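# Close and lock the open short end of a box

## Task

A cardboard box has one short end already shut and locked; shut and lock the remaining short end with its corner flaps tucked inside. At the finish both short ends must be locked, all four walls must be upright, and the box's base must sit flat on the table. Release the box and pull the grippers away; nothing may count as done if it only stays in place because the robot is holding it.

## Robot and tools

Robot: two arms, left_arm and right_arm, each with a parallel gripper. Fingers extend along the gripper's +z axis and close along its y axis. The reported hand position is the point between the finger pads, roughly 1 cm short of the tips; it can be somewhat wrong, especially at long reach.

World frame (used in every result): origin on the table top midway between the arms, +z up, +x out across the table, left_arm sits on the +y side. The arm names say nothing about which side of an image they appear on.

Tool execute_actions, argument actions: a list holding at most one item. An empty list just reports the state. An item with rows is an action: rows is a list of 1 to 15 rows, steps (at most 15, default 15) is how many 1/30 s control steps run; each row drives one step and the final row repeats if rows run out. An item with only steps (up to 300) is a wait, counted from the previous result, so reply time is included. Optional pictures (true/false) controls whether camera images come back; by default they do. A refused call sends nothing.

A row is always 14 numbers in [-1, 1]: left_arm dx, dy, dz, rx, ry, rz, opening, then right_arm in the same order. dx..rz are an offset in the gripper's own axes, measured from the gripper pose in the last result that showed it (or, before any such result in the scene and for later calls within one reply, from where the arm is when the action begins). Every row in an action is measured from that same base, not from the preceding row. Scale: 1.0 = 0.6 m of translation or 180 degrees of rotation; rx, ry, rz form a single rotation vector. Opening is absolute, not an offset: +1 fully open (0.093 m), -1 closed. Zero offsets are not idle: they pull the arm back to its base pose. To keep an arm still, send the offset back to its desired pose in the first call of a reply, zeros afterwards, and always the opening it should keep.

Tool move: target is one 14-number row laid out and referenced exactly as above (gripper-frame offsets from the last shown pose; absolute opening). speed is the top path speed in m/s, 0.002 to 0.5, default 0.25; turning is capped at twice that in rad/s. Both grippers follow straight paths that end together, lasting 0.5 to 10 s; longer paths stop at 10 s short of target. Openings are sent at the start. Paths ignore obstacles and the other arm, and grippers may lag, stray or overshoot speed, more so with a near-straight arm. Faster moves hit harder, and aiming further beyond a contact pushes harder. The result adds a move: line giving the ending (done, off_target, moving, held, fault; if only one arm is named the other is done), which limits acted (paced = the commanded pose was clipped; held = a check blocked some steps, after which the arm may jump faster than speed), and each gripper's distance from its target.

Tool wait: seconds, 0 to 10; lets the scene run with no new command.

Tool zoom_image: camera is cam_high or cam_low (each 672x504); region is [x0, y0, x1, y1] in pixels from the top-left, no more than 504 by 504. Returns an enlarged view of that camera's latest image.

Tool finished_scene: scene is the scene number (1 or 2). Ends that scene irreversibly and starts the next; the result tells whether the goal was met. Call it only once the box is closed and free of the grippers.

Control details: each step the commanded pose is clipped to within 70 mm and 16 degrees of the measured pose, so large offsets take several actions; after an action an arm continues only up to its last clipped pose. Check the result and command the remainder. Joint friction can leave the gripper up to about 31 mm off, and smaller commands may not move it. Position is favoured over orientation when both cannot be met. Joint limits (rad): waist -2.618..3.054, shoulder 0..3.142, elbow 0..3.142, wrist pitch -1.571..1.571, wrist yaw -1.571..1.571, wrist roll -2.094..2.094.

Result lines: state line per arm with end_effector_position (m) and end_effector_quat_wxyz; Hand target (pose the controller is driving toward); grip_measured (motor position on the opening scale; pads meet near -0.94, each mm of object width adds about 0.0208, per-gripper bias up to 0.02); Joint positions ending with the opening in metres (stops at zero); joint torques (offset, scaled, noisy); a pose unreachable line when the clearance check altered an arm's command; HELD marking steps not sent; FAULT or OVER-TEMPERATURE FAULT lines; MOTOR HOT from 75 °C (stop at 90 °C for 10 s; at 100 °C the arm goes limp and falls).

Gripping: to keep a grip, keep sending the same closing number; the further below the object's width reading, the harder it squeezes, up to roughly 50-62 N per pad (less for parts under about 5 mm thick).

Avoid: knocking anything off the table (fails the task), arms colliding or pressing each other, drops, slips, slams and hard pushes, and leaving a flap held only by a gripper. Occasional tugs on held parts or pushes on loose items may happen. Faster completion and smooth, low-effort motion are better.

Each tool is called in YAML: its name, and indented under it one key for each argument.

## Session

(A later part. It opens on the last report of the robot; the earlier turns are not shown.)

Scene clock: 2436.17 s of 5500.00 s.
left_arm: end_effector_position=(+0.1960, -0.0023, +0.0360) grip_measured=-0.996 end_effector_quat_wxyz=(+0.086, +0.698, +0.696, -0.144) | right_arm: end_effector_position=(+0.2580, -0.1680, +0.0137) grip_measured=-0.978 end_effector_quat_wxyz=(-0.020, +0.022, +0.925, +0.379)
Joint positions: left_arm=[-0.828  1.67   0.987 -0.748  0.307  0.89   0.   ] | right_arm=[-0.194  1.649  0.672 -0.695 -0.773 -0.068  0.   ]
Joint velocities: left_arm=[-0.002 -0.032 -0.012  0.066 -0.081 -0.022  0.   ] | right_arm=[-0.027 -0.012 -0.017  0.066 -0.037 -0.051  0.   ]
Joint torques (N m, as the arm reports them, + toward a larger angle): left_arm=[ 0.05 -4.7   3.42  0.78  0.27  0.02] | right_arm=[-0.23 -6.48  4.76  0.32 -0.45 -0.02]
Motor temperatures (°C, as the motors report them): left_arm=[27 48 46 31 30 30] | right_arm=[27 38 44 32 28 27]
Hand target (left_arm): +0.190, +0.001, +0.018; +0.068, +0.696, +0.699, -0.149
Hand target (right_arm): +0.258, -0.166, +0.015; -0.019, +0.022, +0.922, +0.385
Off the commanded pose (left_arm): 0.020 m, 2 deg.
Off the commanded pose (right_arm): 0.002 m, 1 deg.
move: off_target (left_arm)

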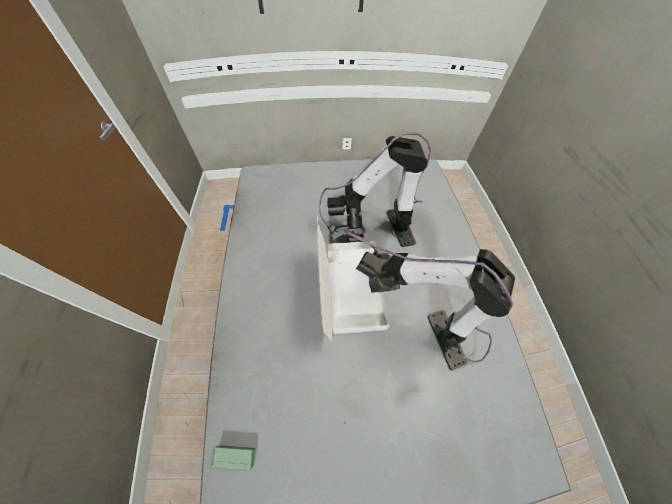

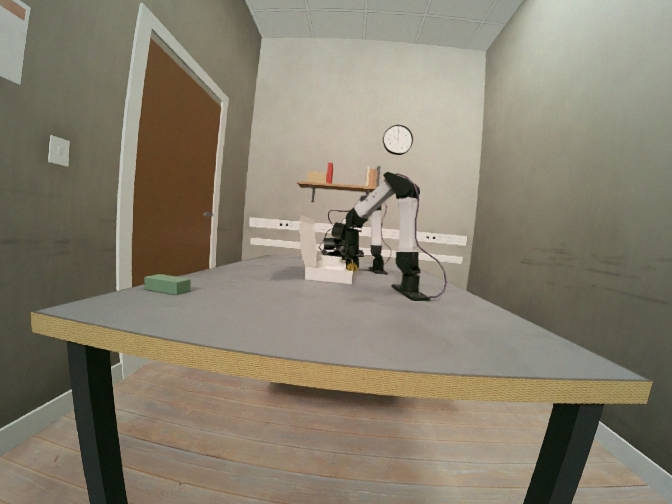

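Same state as before. Lift, then push.

move:
  target: [0.006,0,0.018,0,0,0,-1, 0.0,0.095,-0.005,0,0,0,-1]
  speed: 0.03

zoom_image:
  camera: "cam_high"
  region: [290,180,430,300]

zoom_image:
  camera: "cam_low"
  region: [280,200,390,290]

Scene clock: 2455.43 s of 5500.00 s.
left_arm: end_effector_position=(+0.1972, -0.0017, +0.0361) grip_measured=-0.996 end_effector_quat_wxyz=(+0.088, +0.700, +0.695, -0.140) | right_arm: end_effector_position=(+0.2583, -0.1408, +0.0402) grip_measured=-0.978 end_effector_quat_wxyz=(-0.024, +0.032, +0.933, +0.358)
Joint positions: left_arm=[-0.828  1.668  0.987 -0.746  0.3    0.894  0.   ] | right_arm=[-0.047  1.52   0.701 -0.714 -0.734  0.156  0.   ]
Joint velocities: left_arm=[-0.012 -0.002  0.012  0.007  0.051 -0.066  0.   ] | right_arm=[-0.002  0.007 -0.007  0.007  0.022 -0.007  0.   ]
Joint torques (N m, as the arm reports them, + toward a larger angle): left_arm=[ 0.08 -6.69  3.59  0.82  0.27  0.01] | right_arm=[ 1.79 -8.01  7.37  0.44 -0.69  0.03]
Motor temperatures (°C, as the motors report them): left_arm=[27 46 44 32 30 30] | right_arm=[27 38 44 32 28 27]
Hand target (left_arm): +0.195, -0.002, +0.025; +0.086, +0.698, +0.696, -0.144
Hand target (right_arm): +0.260, -0.130, +0.055; -0.020, +0.021, +0.925, +0.379
Off the commanded pose (left_arm): 0.012 m, 1 deg.
Off the commanded pose (right_arm): 0.019 m, 3 deg.
After step 90, 14.13 s passed at rest.
move: off_target (left_arm, right_arm)

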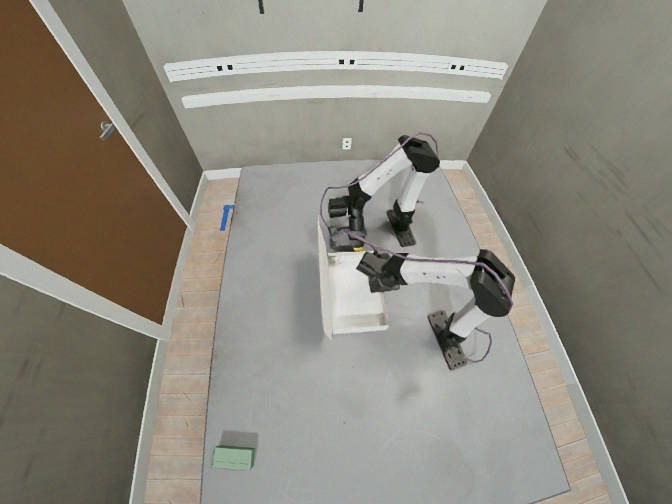

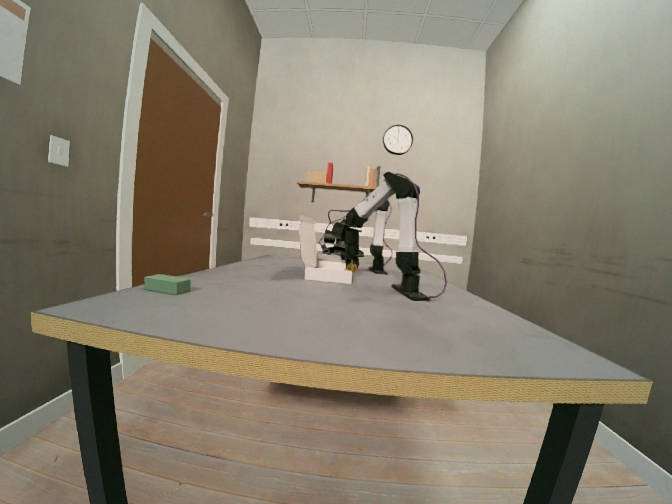

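Region (290, 180, 430, 300) of cam_high's 672x504 image, scaled by 3.600, with more detail than that image has; it fills the top 432 rows of this view, and the rest is white.

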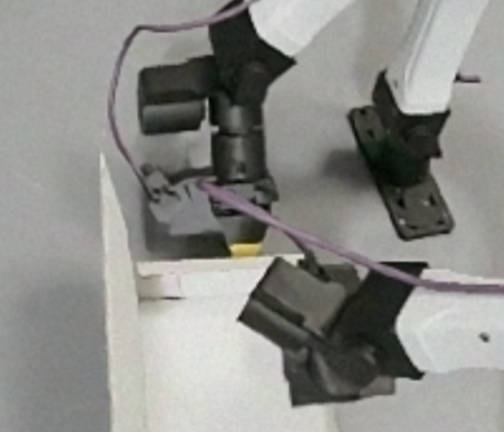

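Region (280, 200, 390, 290) of cam_low's 672x504 image, scaled by 4.582, with more detail than that image has; it fills the top 412 rows of this view, and the rest is white.

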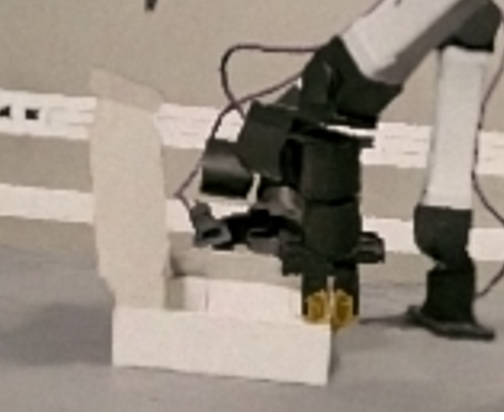

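move:
  target: [0.006,0,0.018,0,0,0,-1, 0.0,0.036,0.05,0,0,0,-1]
  speed: 0.03

zoom_image:
  camera: "cam_high"
  region: [290,180,430,300]

zoom_image:
  camera: "cam_low"
  region: [280,200,390,290]

Scene clock: 2464.53 s of 5500.00 s.
left_arm: end_effector_position=(+0.1987, -0.0004, +0.0359) grip_measured=-0.996 end_effector_quat_wxyz=(+0.088, +0.700, +0.696, -0.134) | right_arm: end_effector_position=(+0.2614, -0.1202, +0.0394) grip_measured=-0.978 end_effector_quat_wxyz=(-0.030, +0.052, +0.936, +0.346)
Joint positions: left_arm=[-0.828  1.667  0.987 -0.745  0.288  0.894  0.   ] | right_arm=[ 0.057  1.513  0.701 -0.632 -0.701  0.335  0.   ]
Joint velocities: left_arm=[ 0.002  0.002 -0.007 -0.037 -0.11   0.007  0.   ] | right_arm=[ 0.002  0.007  0.002 -0.022  0.037  0.095  0.   ]
Joint torques (N m, as the arm reports them, + toward a larger angle): left_arm=[ 0.13 -6.8   3.67  0.85  0.34  0.04] | right_arm=[ 4.24 -5.17  3.4   1.66 -0.46  0.1 ]
Motor temperatures (°C, as the motors report them): left_arm=[27 46 44 32 30 30] | right_arm=[27 38 45 32 28 27]
Hand target (left_arm): +0.196, -0.001, +0.025; +0.087, +0.700, +0.695, -0.140
Hand target (right_arm): +0.258, -0.106, +0.034; -0.026, +0.031, +0.933, +0.359
Off the commanded pose (left_arm): 0.011 m, 1 deg.
Off the commanded pose (right_arm): 0.017 m, 3 deg.
After step 90, 4.60 s passed at rest.
move: off_target (left_arm, right_arm)

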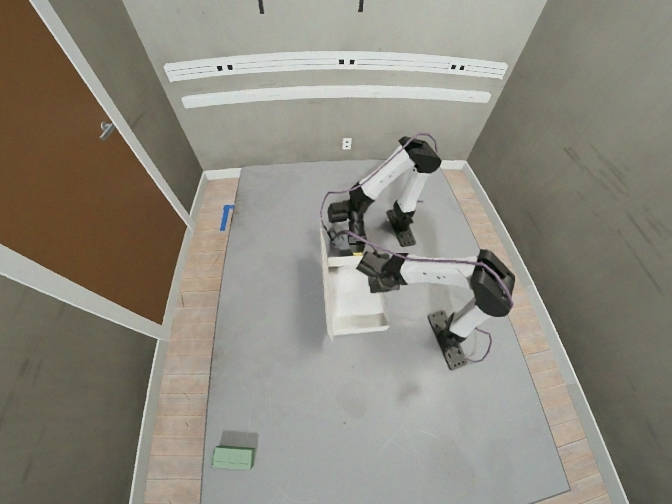

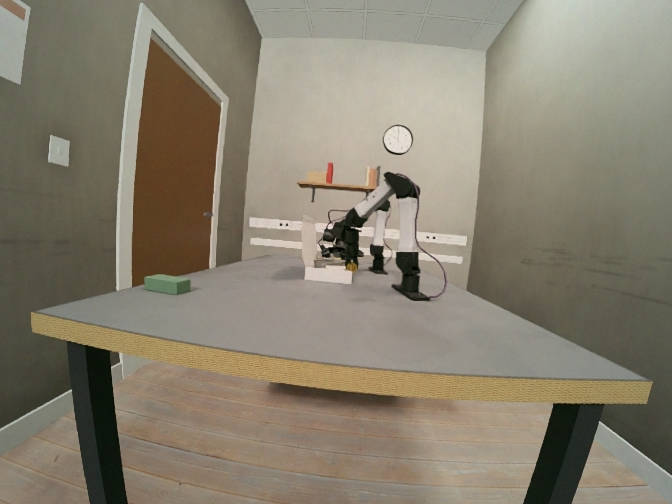

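Region (290, 180, 430, 300) of cam_high's 672x504 image, scaled by 3.600, with more detail than that image has; it fills the top 432 rows of this view, and the rest is white.

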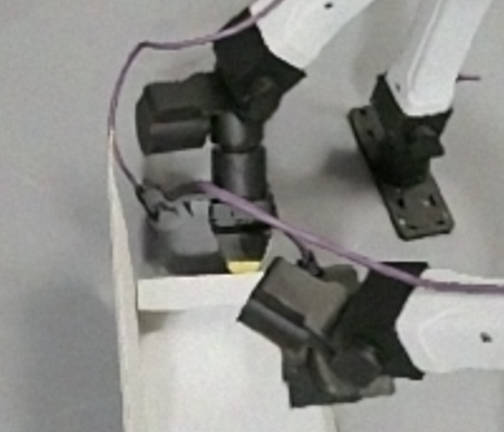

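Region (280, 200, 390, 290) of cam_low's 672x504 image, scaled by 4.582, with more detail than that image has; it fills the top 412 rows of this view, and the rest is white.

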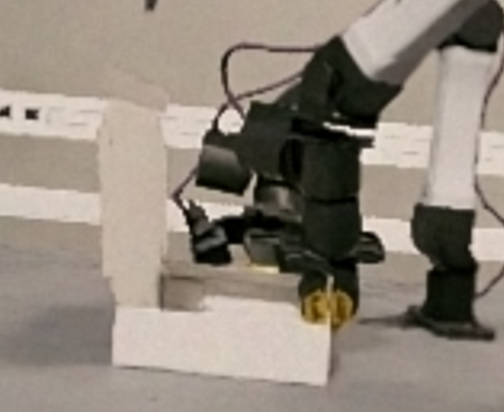

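move:
  target: [0.006,0,0.018,0,0,0,-1, 0.0,-0.005,-0.005,-0.08,0,0,-0.3]
  speed: 0.03

zoom_image:
  camera: "cam_high"
  region: [290,180,430,300]

zoom_image:
  camera: "cam_low"
  region: [280,200,390,290]

Scene clock: 2483.67 s of 5500.00 s.
left_arm: end_effector_position=(+0.2019, +0.0023, +0.0365) grip_measured=-0.996 end_effector_quat_wxyz=(+0.090, +0.697, +0.701, -0.125) | right_arm: end_effector_position=(+0.2636, -0.1336, +0.0316) grip_measured=-0.303 end_effector_quat_wxyz=(-0.021, +0.062, +0.905, +0.419)
Joint positions: left_arm=[-0.823  1.663  0.987 -0.744  0.271  0.887  0.   ] | right_arm=[-0.084  1.579  0.636 -0.564 -0.865  0.202  0.031]
Joint velocities: left_arm=[ 0.002 -0.002 -0.002  0.007 -0.051 -0.095  0.   ] | right_arm=[-0.002  0.007  0.007 -0.037 -0.007 -0.051 -0.   ]
Joint torques (N m, as the arm reports them, + toward a larger angle): left_arm=[-0.19 -6.44  3.46  0.86  0.45  0.06] | right_arm=[-0.41 -5.67  4.28  0.82 -1.1  -0.1 ]
Motor temperatures (°C, as the motors report them): left_arm=[27 46 43 33 30 30] | right_arm=[28 37 44 34 29 27]
Hand target (left_arm): +0.198, -0.000, +0.025; +0.088, +0.700, +0.696, -0.134
Hand target (right_arm): +0.261, -0.125, +0.040; -0.025, +0.055, +0.886, +0.459
Off the commanded pose (left_arm): 0.013 m, 1 deg.
Off the commanded pose (right_arm): 0.012 m, 5 deg.
After step 90, 11.70 s passed at rest.
move: off_target (left_arm, right_arm)

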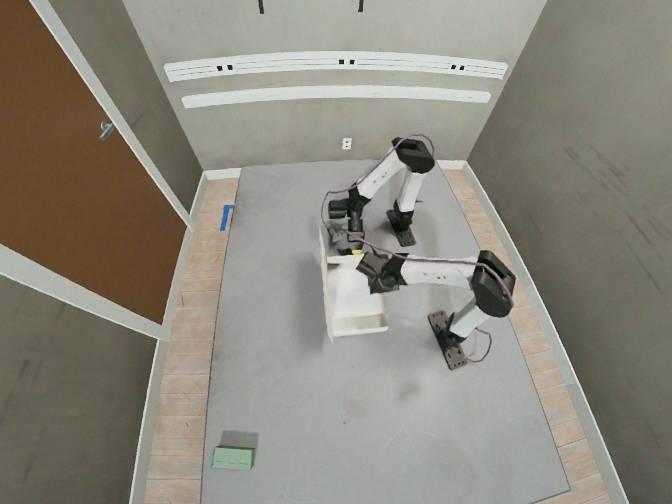

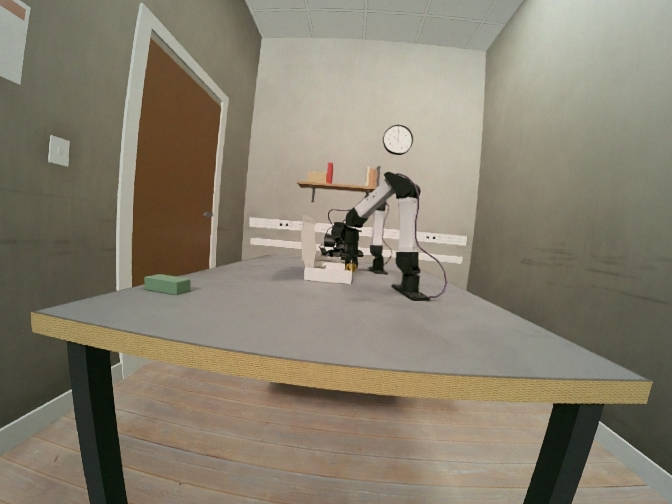

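Region (290, 180, 430, 300) of cam_high's 672x504 image, scaled by 3.600, with more detail than that image has; it fills the top 432 rows of this view, and the rest is white.

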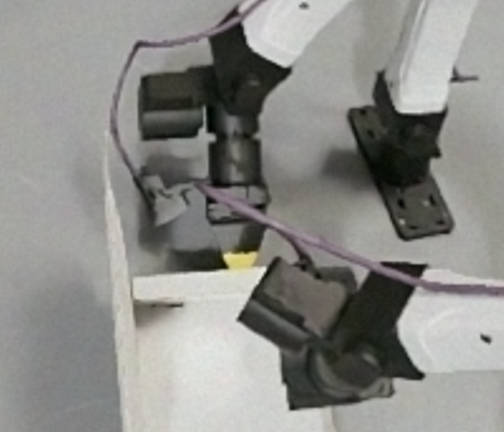

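Region (280, 200, 390, 290) of cam_low's 672x504 image, scaled by 4.582, with more detail than that image has; it fills the top 412 rows of this view, and the rest is white.

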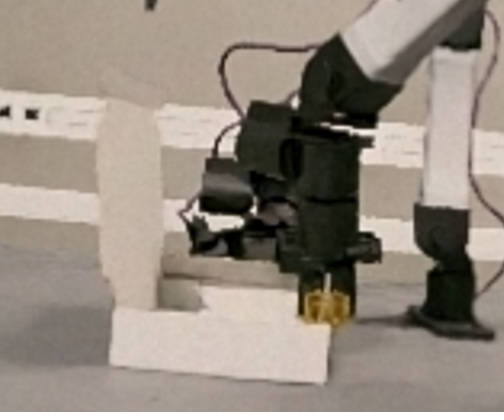

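move:
  target: [0.006,0,0.018,0,0,0,-1, 0.0,0.046,-0.023,-0.03,0,0,-0.3]
  speed: 0.02

zoom_image:
  camera: "cam_high"
  region: [290,180,430,300]

zoom_image:
  camera: "cam_low"
  region: [280,200,390,290]

Scene clock: 2497.17 s of 5500.00 s.
left_arm: end_effector_position=(+0.2020, +0.0025, +0.0361) grip_measured=-0.996 end_effector_quat_wxyz=(+0.090, +0.696, +0.701, -0.125) | right_arm: end_effector_position=(+0.2607, -0.1349, +0.0364) grip_measured=-0.302 end_effector_quat_wxyz=(-0.023, +0.066, +0.904, +0.421)
Joint positions: left_arm=[-0.823  1.663  0.986 -0.742  0.27   0.886  0.   ] | right_arm=[-0.091  1.557  0.636 -0.595 -0.87   0.2    0.031]
Joint velocities: left_arm=[ 0.017 -0.002 -0.007 -0.037  0.007  0.022  0.   ] | right_arm=[ 0.002  0.007  0.007  0.051 -0.022  0.051 -0.   ]
Joint torques (N m, as the arm reports them, + toward a larger angle): left_arm=[ 0.06 -6.8   3.57  0.87  0.16  0.06] | right_arm=[-0.73 -8.13  7.69  0.29 -1.08  0.02]
Motor temperatures (°C, as the motors report them): left_arm=[27 46 42 33 30 30] | right_arm=[28 37 44 33 29 27]
Hand target (left_arm): +0.201, +0.003, +0.025; +0.089, +0.697, +0.701, -0.125
Hand target (right_arm): +0.267, -0.127, +0.060; -0.018, +0.062, +0.885, +0.461
Off the commanded pose (left_arm): 0.011 m, 0 deg.
Off the commanded pose (right_arm): 0.027 m, 5 deg.
After step 90, 7.93 s passed at rest.
move: off_target (left_arm, right_arm)

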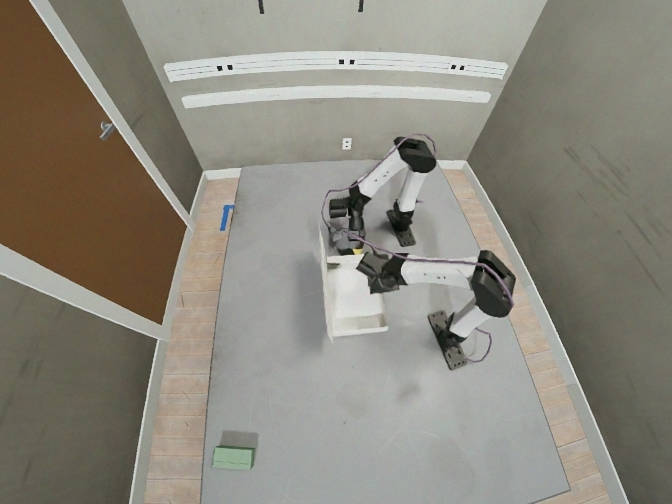

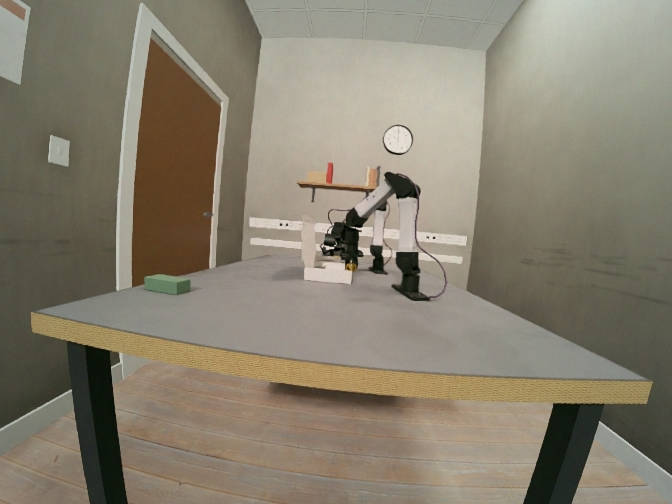

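Region (290, 180, 430, 300) of cam_high's 672x504 image, scaled by 3.600, with more detail than that image has; it fills the top 432 rows of this view, and the rest is white.

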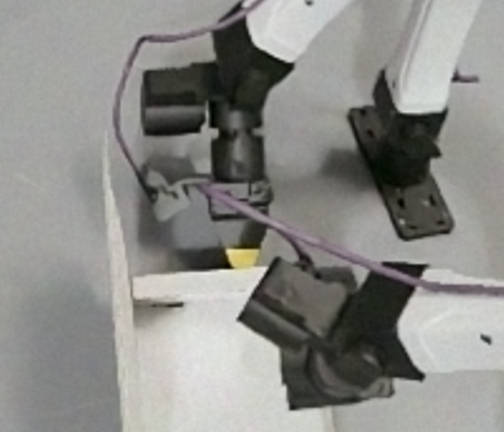

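Region (280, 200, 390, 290) of cam_low's 672x504 image, scaled by 4.582, with more detail than that image has; it fills the top 412 rows of this view, and the rest is white.

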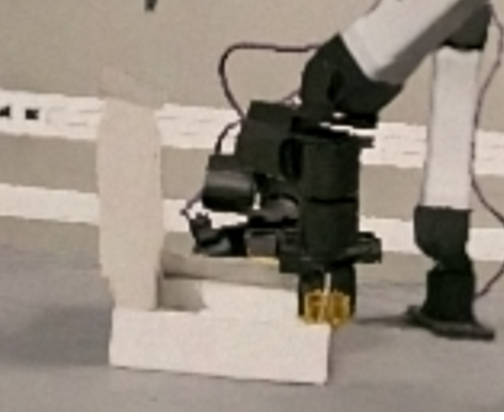

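move:
  target: [0.006,0,0.018,0,0,0,-1, 0.0,0.05,-0.04,-0.05,0,0,-0.2]
  speed: 0.02

zoom_image:
  camera: "cam_high"
  region: [290,180,430,300]

zoom_image:
  camera: "cam_low"
  region: [280,200,390,290]

Scene clock: 2522.27 s of 5500.00 s.
left_arm: end_effector_position=(+0.2032, +0.0021, +0.0364) grip_measured=-0.996 end_effector_quat_wxyz=(+0.092, +0.696, +0.701, -0.123) | right_arm: end_effector_position=(+0.2582, -0.1344, +0.0612) grip_measured=-0.202 end_effector_quat_wxyz=(-0.034, +0.075, +0.875, +0.478)
Joint positions: left_arm=[-0.823  1.662  0.986 -0.737  0.267  0.884  0.   ] | right_arm=[-0.149  1.548  0.665 -0.71  -0.999  0.132  0.036]
Joint velocities: left_arm=[-0.012  0.002 -0.017  0.022  0.007 -0.007  0.   ] | right_arm=[-0.002  0.017 -0.002 -0.066 -0.007  0.007  0.   ]
Joint torques (N m, as the arm reports them, + toward a larger angle): left_arm=[ 0.25 -6.87  3.57  0.89  0.21  0.04] | right_arm=[-1.02 -7.87  6.88  0.31 -0.6  -0.13]
Motor temperatures (°C, as the motors report them): left_arm=[27 46 42 33 30 30] | right_arm=[27 38 45 32 30 27]
Hand target (left_arm): +0.201, +0.003, +0.025; +0.089, +0.696, +0.701, -0.125
Hand target (right_arm): +0.264, -0.134, +0.074; -0.019, +0.067, +0.869, +0.491
Off the commanded pose (left_arm): 0.012 m, 0 deg.
Off the commanded pose (right_arm): 0.015 m, 3 deg.
After step 90, 17.93 s passed at rest.
move: off_target (left_arm, right_arm)

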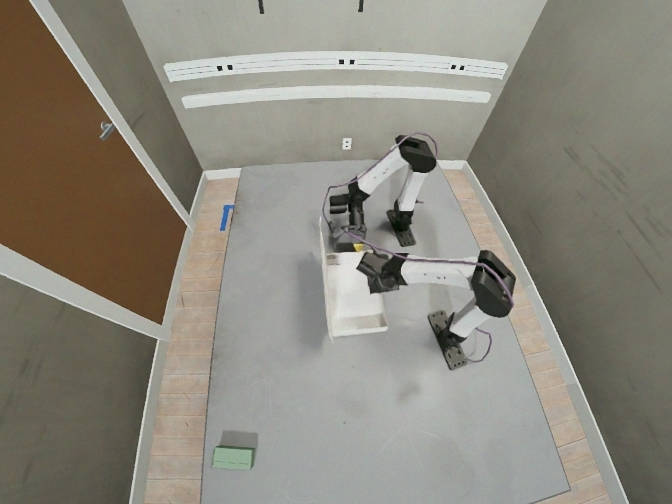

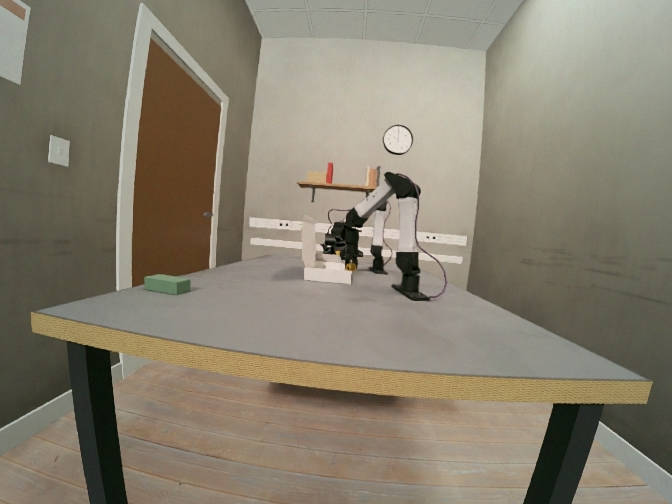

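Region (290, 180, 430, 300) of cam_high's 672x504 image, scaled by 3.600, with more detail than that image has; it fills the top 432 rows of this view, and the rest is white.

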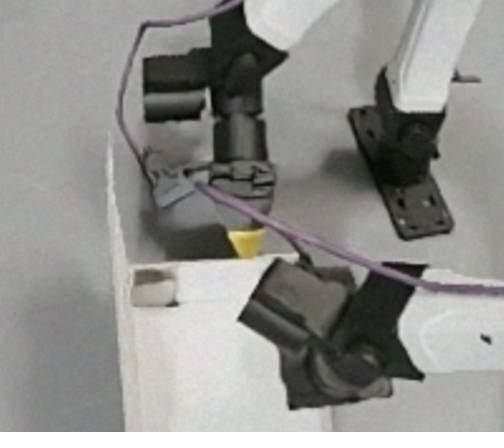

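Region (280, 200, 390, 290) of cam_low's 672x504 image, scaled by 4.582, with more detail than that image has; it fills the top 412 rows of this view, and the rest is white.

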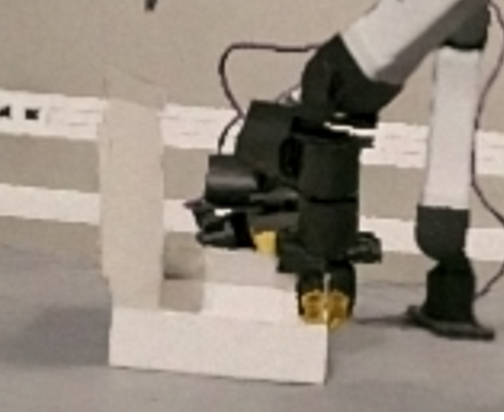

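move:
  target: [0.006,0,0.018,0,0,0,-1, 0.0,0.015,0.06,0.03,0,0,-0.2]
  speed: 0.025

zoom_image:
  camera: "cam_high"
  region: [290,180,430,300]

zoom_image:
  camera: "cam_low"
  region: [280,200,390,290]

Scene clock: 2532.90 s of 5500.00 s.
left_arm: end_effector_position=(+0.2037, +0.0023, +0.0363) grip_measured=-0.996 end_effector_quat_wxyz=(+0.093, +0.696, +0.702, -0.122) | right_arm: end_effector_position=(+0.2618, -0.1054, +0.0554) grip_measured=-0.201 end_effector_quat_wxyz=(-0.049, +0.090, +0.892, +0.440)
Joint positions: left_arm=[-0.823  1.662  0.986 -0.737  0.264  0.884  0.   ] | right_arm=[ 0.018  1.515  0.656 -0.545 -0.907  0.422  0.036]
Joint velocities: left_arm=[-0.002  0.017  0.002 -0.022 -0.051 -0.037  0.   ] | right_arm=[ 0.002 -0.007 -0.007  0.022  0.037 -0.007 -0.   ]
Joint torques (N m, as the arm reports them, + toward a larger angle): left_arm=[ 0.21 -6.87  3.5   0.88  0.21  0.01] | right_arm=[ 2.58 -6.25  3.72  1.48 -0.23  0.01]
Motor temperatures (°C, as the motors report them): left_arm=[27 45 41 33 30 30] | right_arm=[27 39 45 32 29 27]
Hand target (left_arm): +0.202, +0.002, +0.025; +0.092, +0.696, +0.701, -0.123
Hand target (right_arm): +0.260, -0.100, +0.050; -0.038, +0.074, +0.896, +0.437
Off the commanded pose (left_arm): 0.011 m, 0 deg.
Off the commanded pose (right_arm): 0.009 m, 2 deg.
After step 90, 5.40 s passed at rest.
move: off_target (left_arm)

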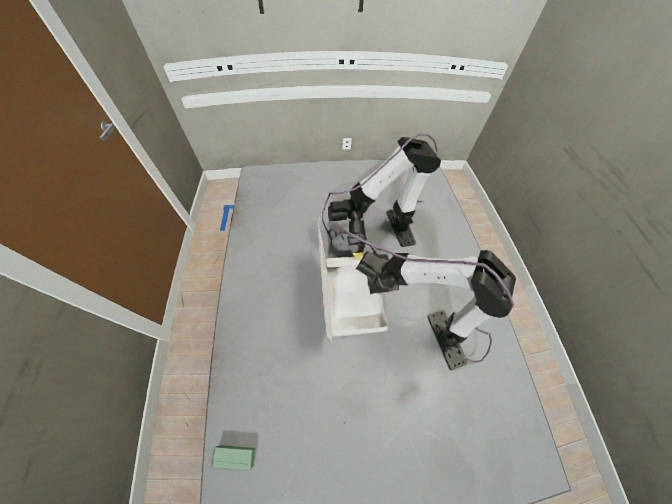

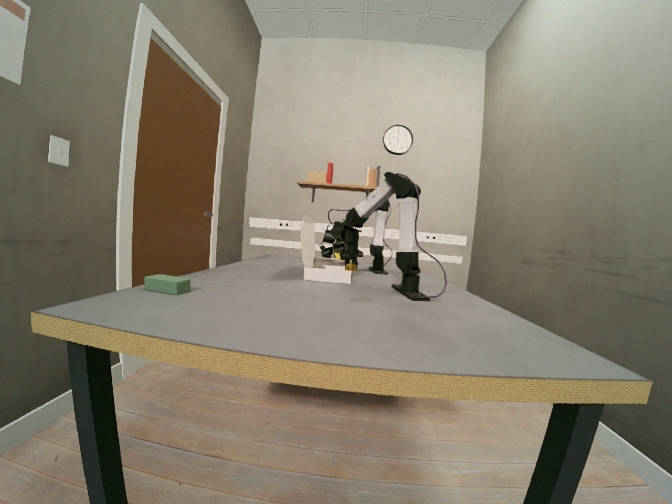

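Region (290, 180, 430, 300) of cam_high's 672x504 image, scaled by 3.600, with more detail than that image has; it fills the top 432 rows of this view, and the rest is white.

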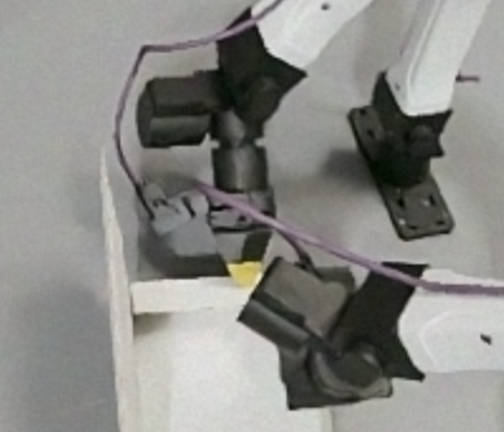

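Region (280, 200, 390, 290) of cam_low's 672x504 image, scaled by 4.582, with more detail than that image has; it fills the top 412 rows of this view, and the rest is white.

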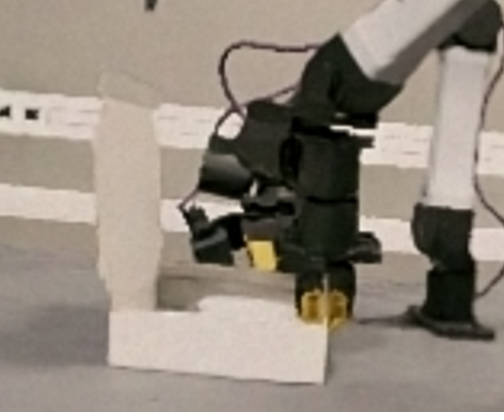

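move:
  target: [0.006,0,0.018,0,-0.09,0,-1, -0.02,0.0,0.0,0.09,0,-0.04,-0.2]
  speed: 0.04

zoom_image:
  camera: "cam_high"
  region: [290,200,430,340]

zoom_image:
  camera: "cam_low"
  region: [280,200,390,290]

Scene clock: 2559.27 s of 5500.00 s.
left_arm: end_effector_position=(+0.2054, +0.0016, +0.0356) grip_measured=-0.996 end_effector_quat_wxyz=(+0.188, +0.673, +0.682, -0.217) | right_arm: end_effector_position=(+0.2662, -0.1101, +0.0567) grip_measured=-0.202 end_effector_quat_wxyz=(-0.040, +0.041, +0.945, +0.322)
Joint positions: left_arm=[-0.696  1.59   0.808 -0.502  0.513  0.951  0.   ] | right_arm=[ 0.119  1.515  0.807 -0.74  -0.651  0.367  0.036]
Joint velocities: left_arm=[ 0.002 -0.002 -0.007 -0.022 -0.007 -0.022  0.   ] | right_arm=[ 0.017 -0.012 -0.017 -0.022  0.022 -0.051  0.001]
Joint torques (N m, as the arm reports them, + toward a larger angle): left_arm=[ 0.43 -5.85  3.01  1.17  0.37  0.04] | right_arm=[ 1.38 -4.36  7.51  1.02 -0.07 -0.06]
Motor temperatures (°C, as the motors report them): left_arm=[27 45 41 34 30 30] | right_arm=[28 37 44 34 29 27]
Hand target (left_arm): +0.203, +0.003, +0.025; +0.189, +0.672, +0.682, -0.219
Hand target (right_arm): +0.274, -0.107, +0.054; -0.031, +0.027, +0.949, +0.313
Off the commanded pose (left_arm): 0.011 m, 0 deg.
Off the commanded pose (right_arm): 0.009 m, 2 deg.
After step 90, 19.27 s passed at rest.
move: off_target (left_arm)

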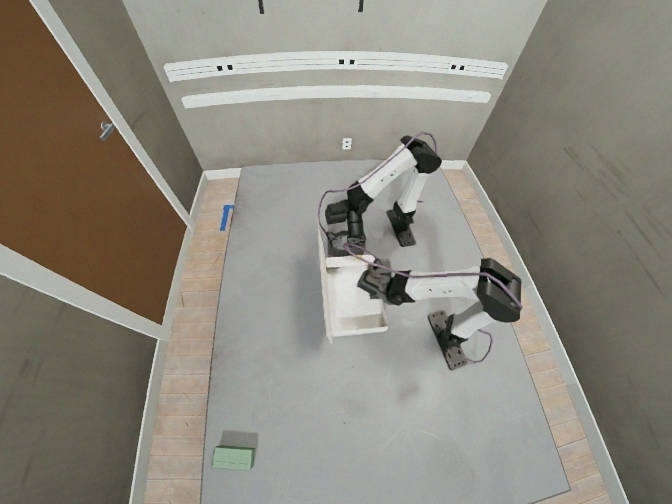

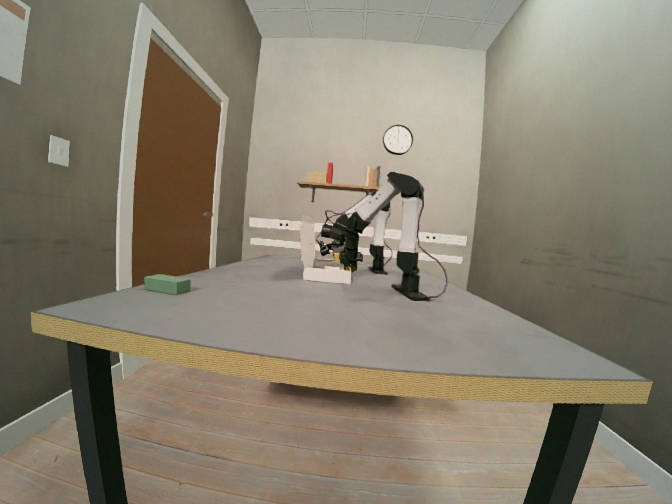

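Region (290, 200, 430, 340) of cam_high's 672x504 image, scaled by 3.600, with more detail than that image has.

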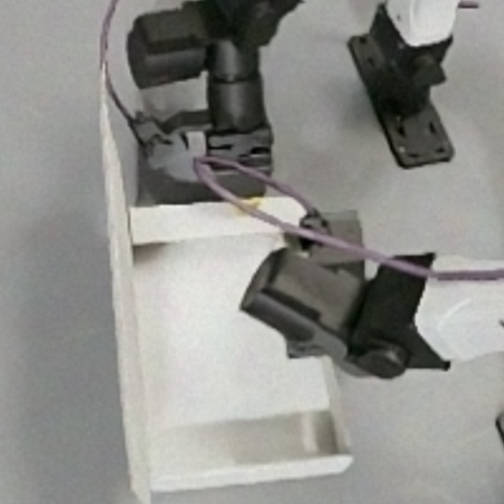

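Region (280, 200, 390, 290) of cam_low's 672x504 image, scaled by 4.582, with more detail than that image has; it fills the top 412 rows of this view, and the rest is white.

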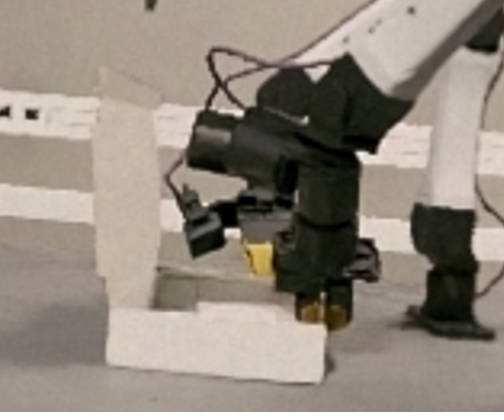

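move:
  target: [0.008,0,0.016,0,0,0,-1, 0,0.02,0.022,0.1,0,0,0]
  speed: 0.04

zoom_image:
  camera: "cam_high"
  region: [290,200,430,340]

zoom_image:
  camera: "cam_low"
  region: [280,200,390,290]

Scene clock: 2577.53 s of 5500.00 s.
left_arm: end_effector_position=(+0.2056, +0.0016, +0.0359) grip_measured=-0.996 end_effector_quat_wxyz=(+0.189, +0.673, +0.682, -0.216) | right_arm: end_effector_position=(+0.2665, -0.1008, +0.0548) grip_measured=-0.002 end_effector_quat_wxyz=(-0.038, +0.039, +0.984, +0.169)
Joint positions: left_arm=[-0.696  1.589  0.807 -0.501  0.513  0.951  0.   ] | right_arm=[ 0.327  1.563  0.955 -0.867 -0.335  0.543  0.045]
Joint velocities: left_arm=[-0.012  0.012 -0.007 -0.022  0.022 -0.007  0.   ] | right_arm=[-0.007  0.007  0.007 -0.007  0.037  0.051 -0.001]
Joint torques (N m, as the arm reports them, + toward a larger angle): left_arm=[-0.28 -4.91  4.01  1.1   0.29  0.04] | right_arm=[ 1.65 -5.31  7.56  0.77 -0.2   0.05]
Motor temperatures (°C, as the motors report them): left_arm=[27 45 41 34 30 30] | right_arm=[27 36 45 33 28 27]
Hand target (left_arm): +0.205, +0.001, +0.025; +0.187, +0.673, +0.682, -0.217
Hand target (right_arm): +0.267, -0.093, +0.054; -0.044, +0.034, +0.984, +0.171
Off the commanded pose (left_arm): 0.011 m, 0 deg.
Off the commanded pose (right_arm): 0.008 m, 1 deg.
After step 90, 11.13 s passed at rest.
move: off_target (left_arm)

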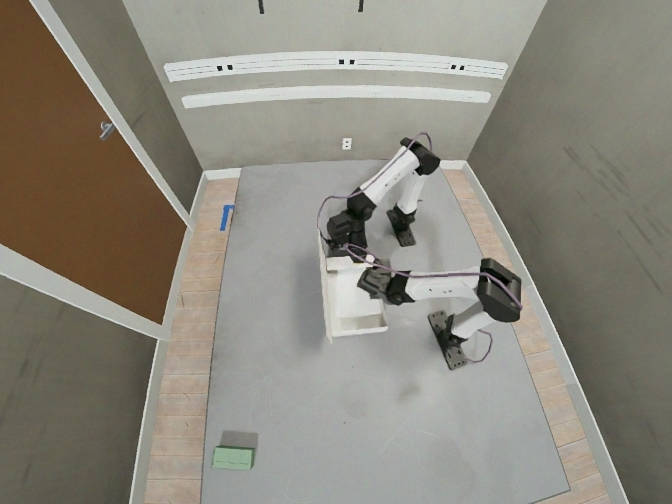

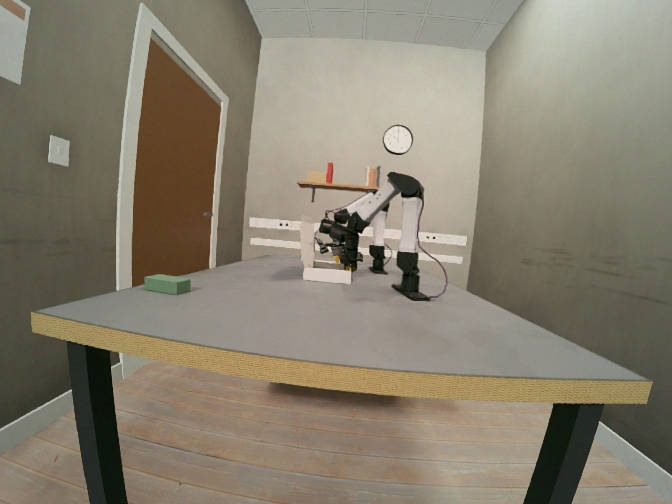

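Region (290, 200, 430, 340) of cam_high's 672x504 image, scaled by 3.600, with more detail than that image has.

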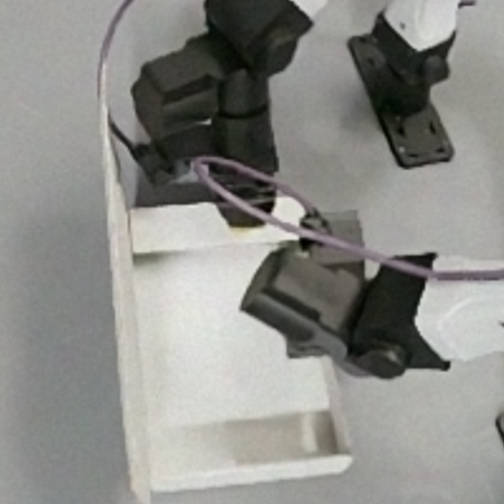

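Region (280, 200, 390, 290) of cam_low's 672x504 image, scaled by 4.582, with more detail than that image has; it fills the top 412 rows of this view, and the rest is white.

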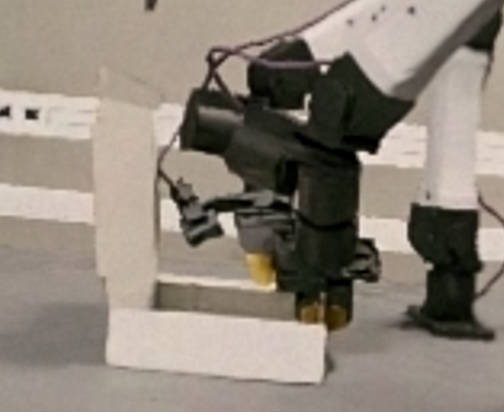

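Good; rotate to vertical and descend.

move:
  target: [0.008,0,0.016,0,0,0,-1, 0,-0.005,0.05,0.1,0,0,0]
  speed: 0.04

zoom_image:
  camera: "cam_high"
  region: [290,200,430,340]

zoom_image:
  camera: "cam_low"
  region: [280,200,390,290]

Scene clock: 2593.23 s of 5500.00 s.
left_arm: end_effector_position=(+0.2080, +0.0009, +0.0363) grip_measured=-0.996 end_effector_quat_wxyz=(+0.193, +0.673, +0.681, -0.214) | right_arm: end_effector_position=(+0.2662, -0.0927, +0.0303) grip_measured=-0.002 end_effector_quat_wxyz=(-0.035, +0.033, +0.998, +0.032)
Joint positions: left_arm=[-0.696  1.589  0.807 -0.49   0.51   0.951  0.   ] | right_arm=[ 0.493  1.72   1.061 -0.929 -0.094  0.68   0.045]
Joint velocities: left_arm=[-0.007  0.017 -0.002 -0.037 -0.095 -0.022  0.   ] | right_arm=[-0.002  0.007  0.007 -0.007  0.007 -0.022  0.   ]
Joint torques (N m, as the arm reports them, + toward a larger angle): left_arm=[ 0.   -5.29  3.83  1.07  0.32  0.  ] | right_arm=[ 0.93 -6.38  6.95  0.31  0.18  0.09]
Motor temperatures (°C, as the motors report them): left_arm=[27 44 41 35 30 30] | right_arm=[27 36 46 33 28 27]
Hand target (left_arm): +0.205, +0.001, +0.026; +0.188, +0.673, +0.682, -0.217
Hand target (right_arm): +0.265, -0.094, +0.026; -0.041, +0.033, +0.999, +0.014
Off the commanded pose (left_arm): 0.011 m, 1 deg.
Off the commanded pose (right_arm): 0.005 m, 2 deg.
After step 90, 8.57 s passed at rest.
move: off_target (left_arm)

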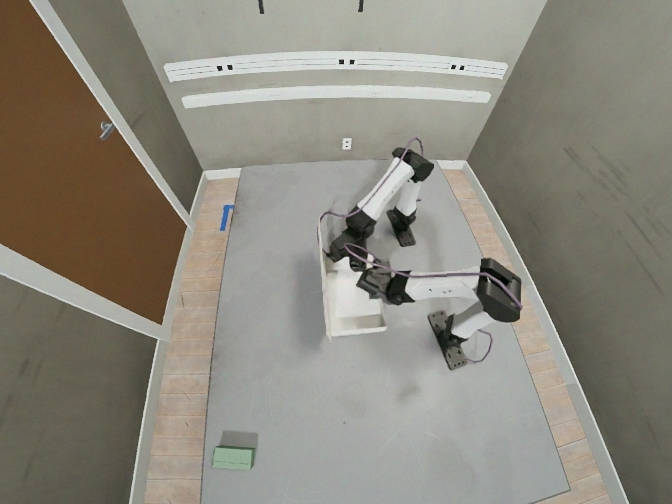

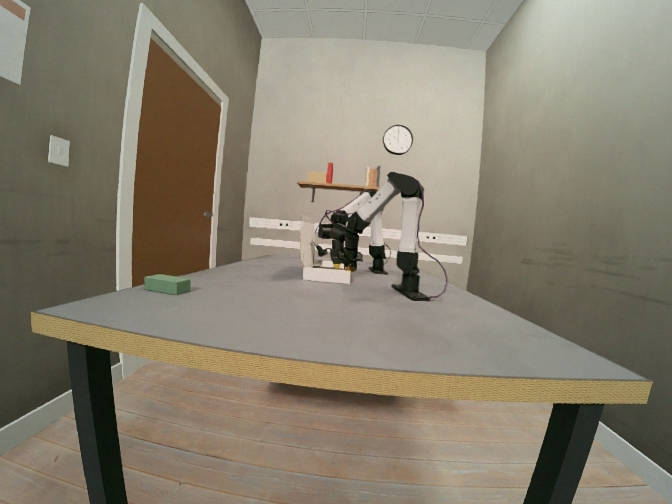

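Region (290, 200, 430, 340) of cam_high's 672x504 image, scaled by 3.600, with more detail than that image has.

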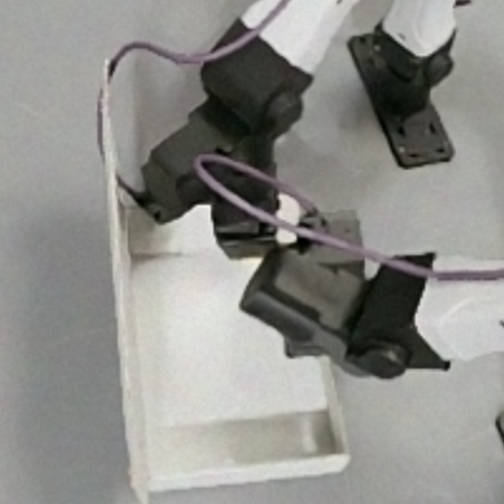

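Region (280, 200, 390, 290) of cam_low's 672x504 image, scaled by 4.582, with more detail than that image has; it fills the top 412 rows of this view, and the rest is white.

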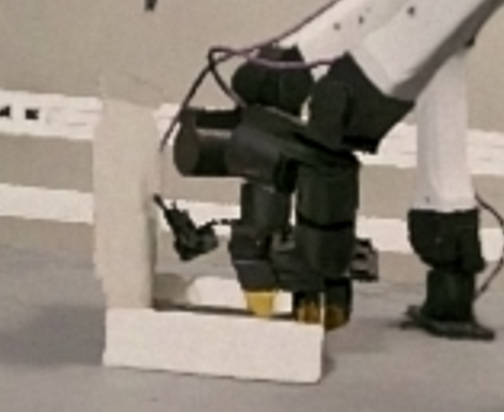

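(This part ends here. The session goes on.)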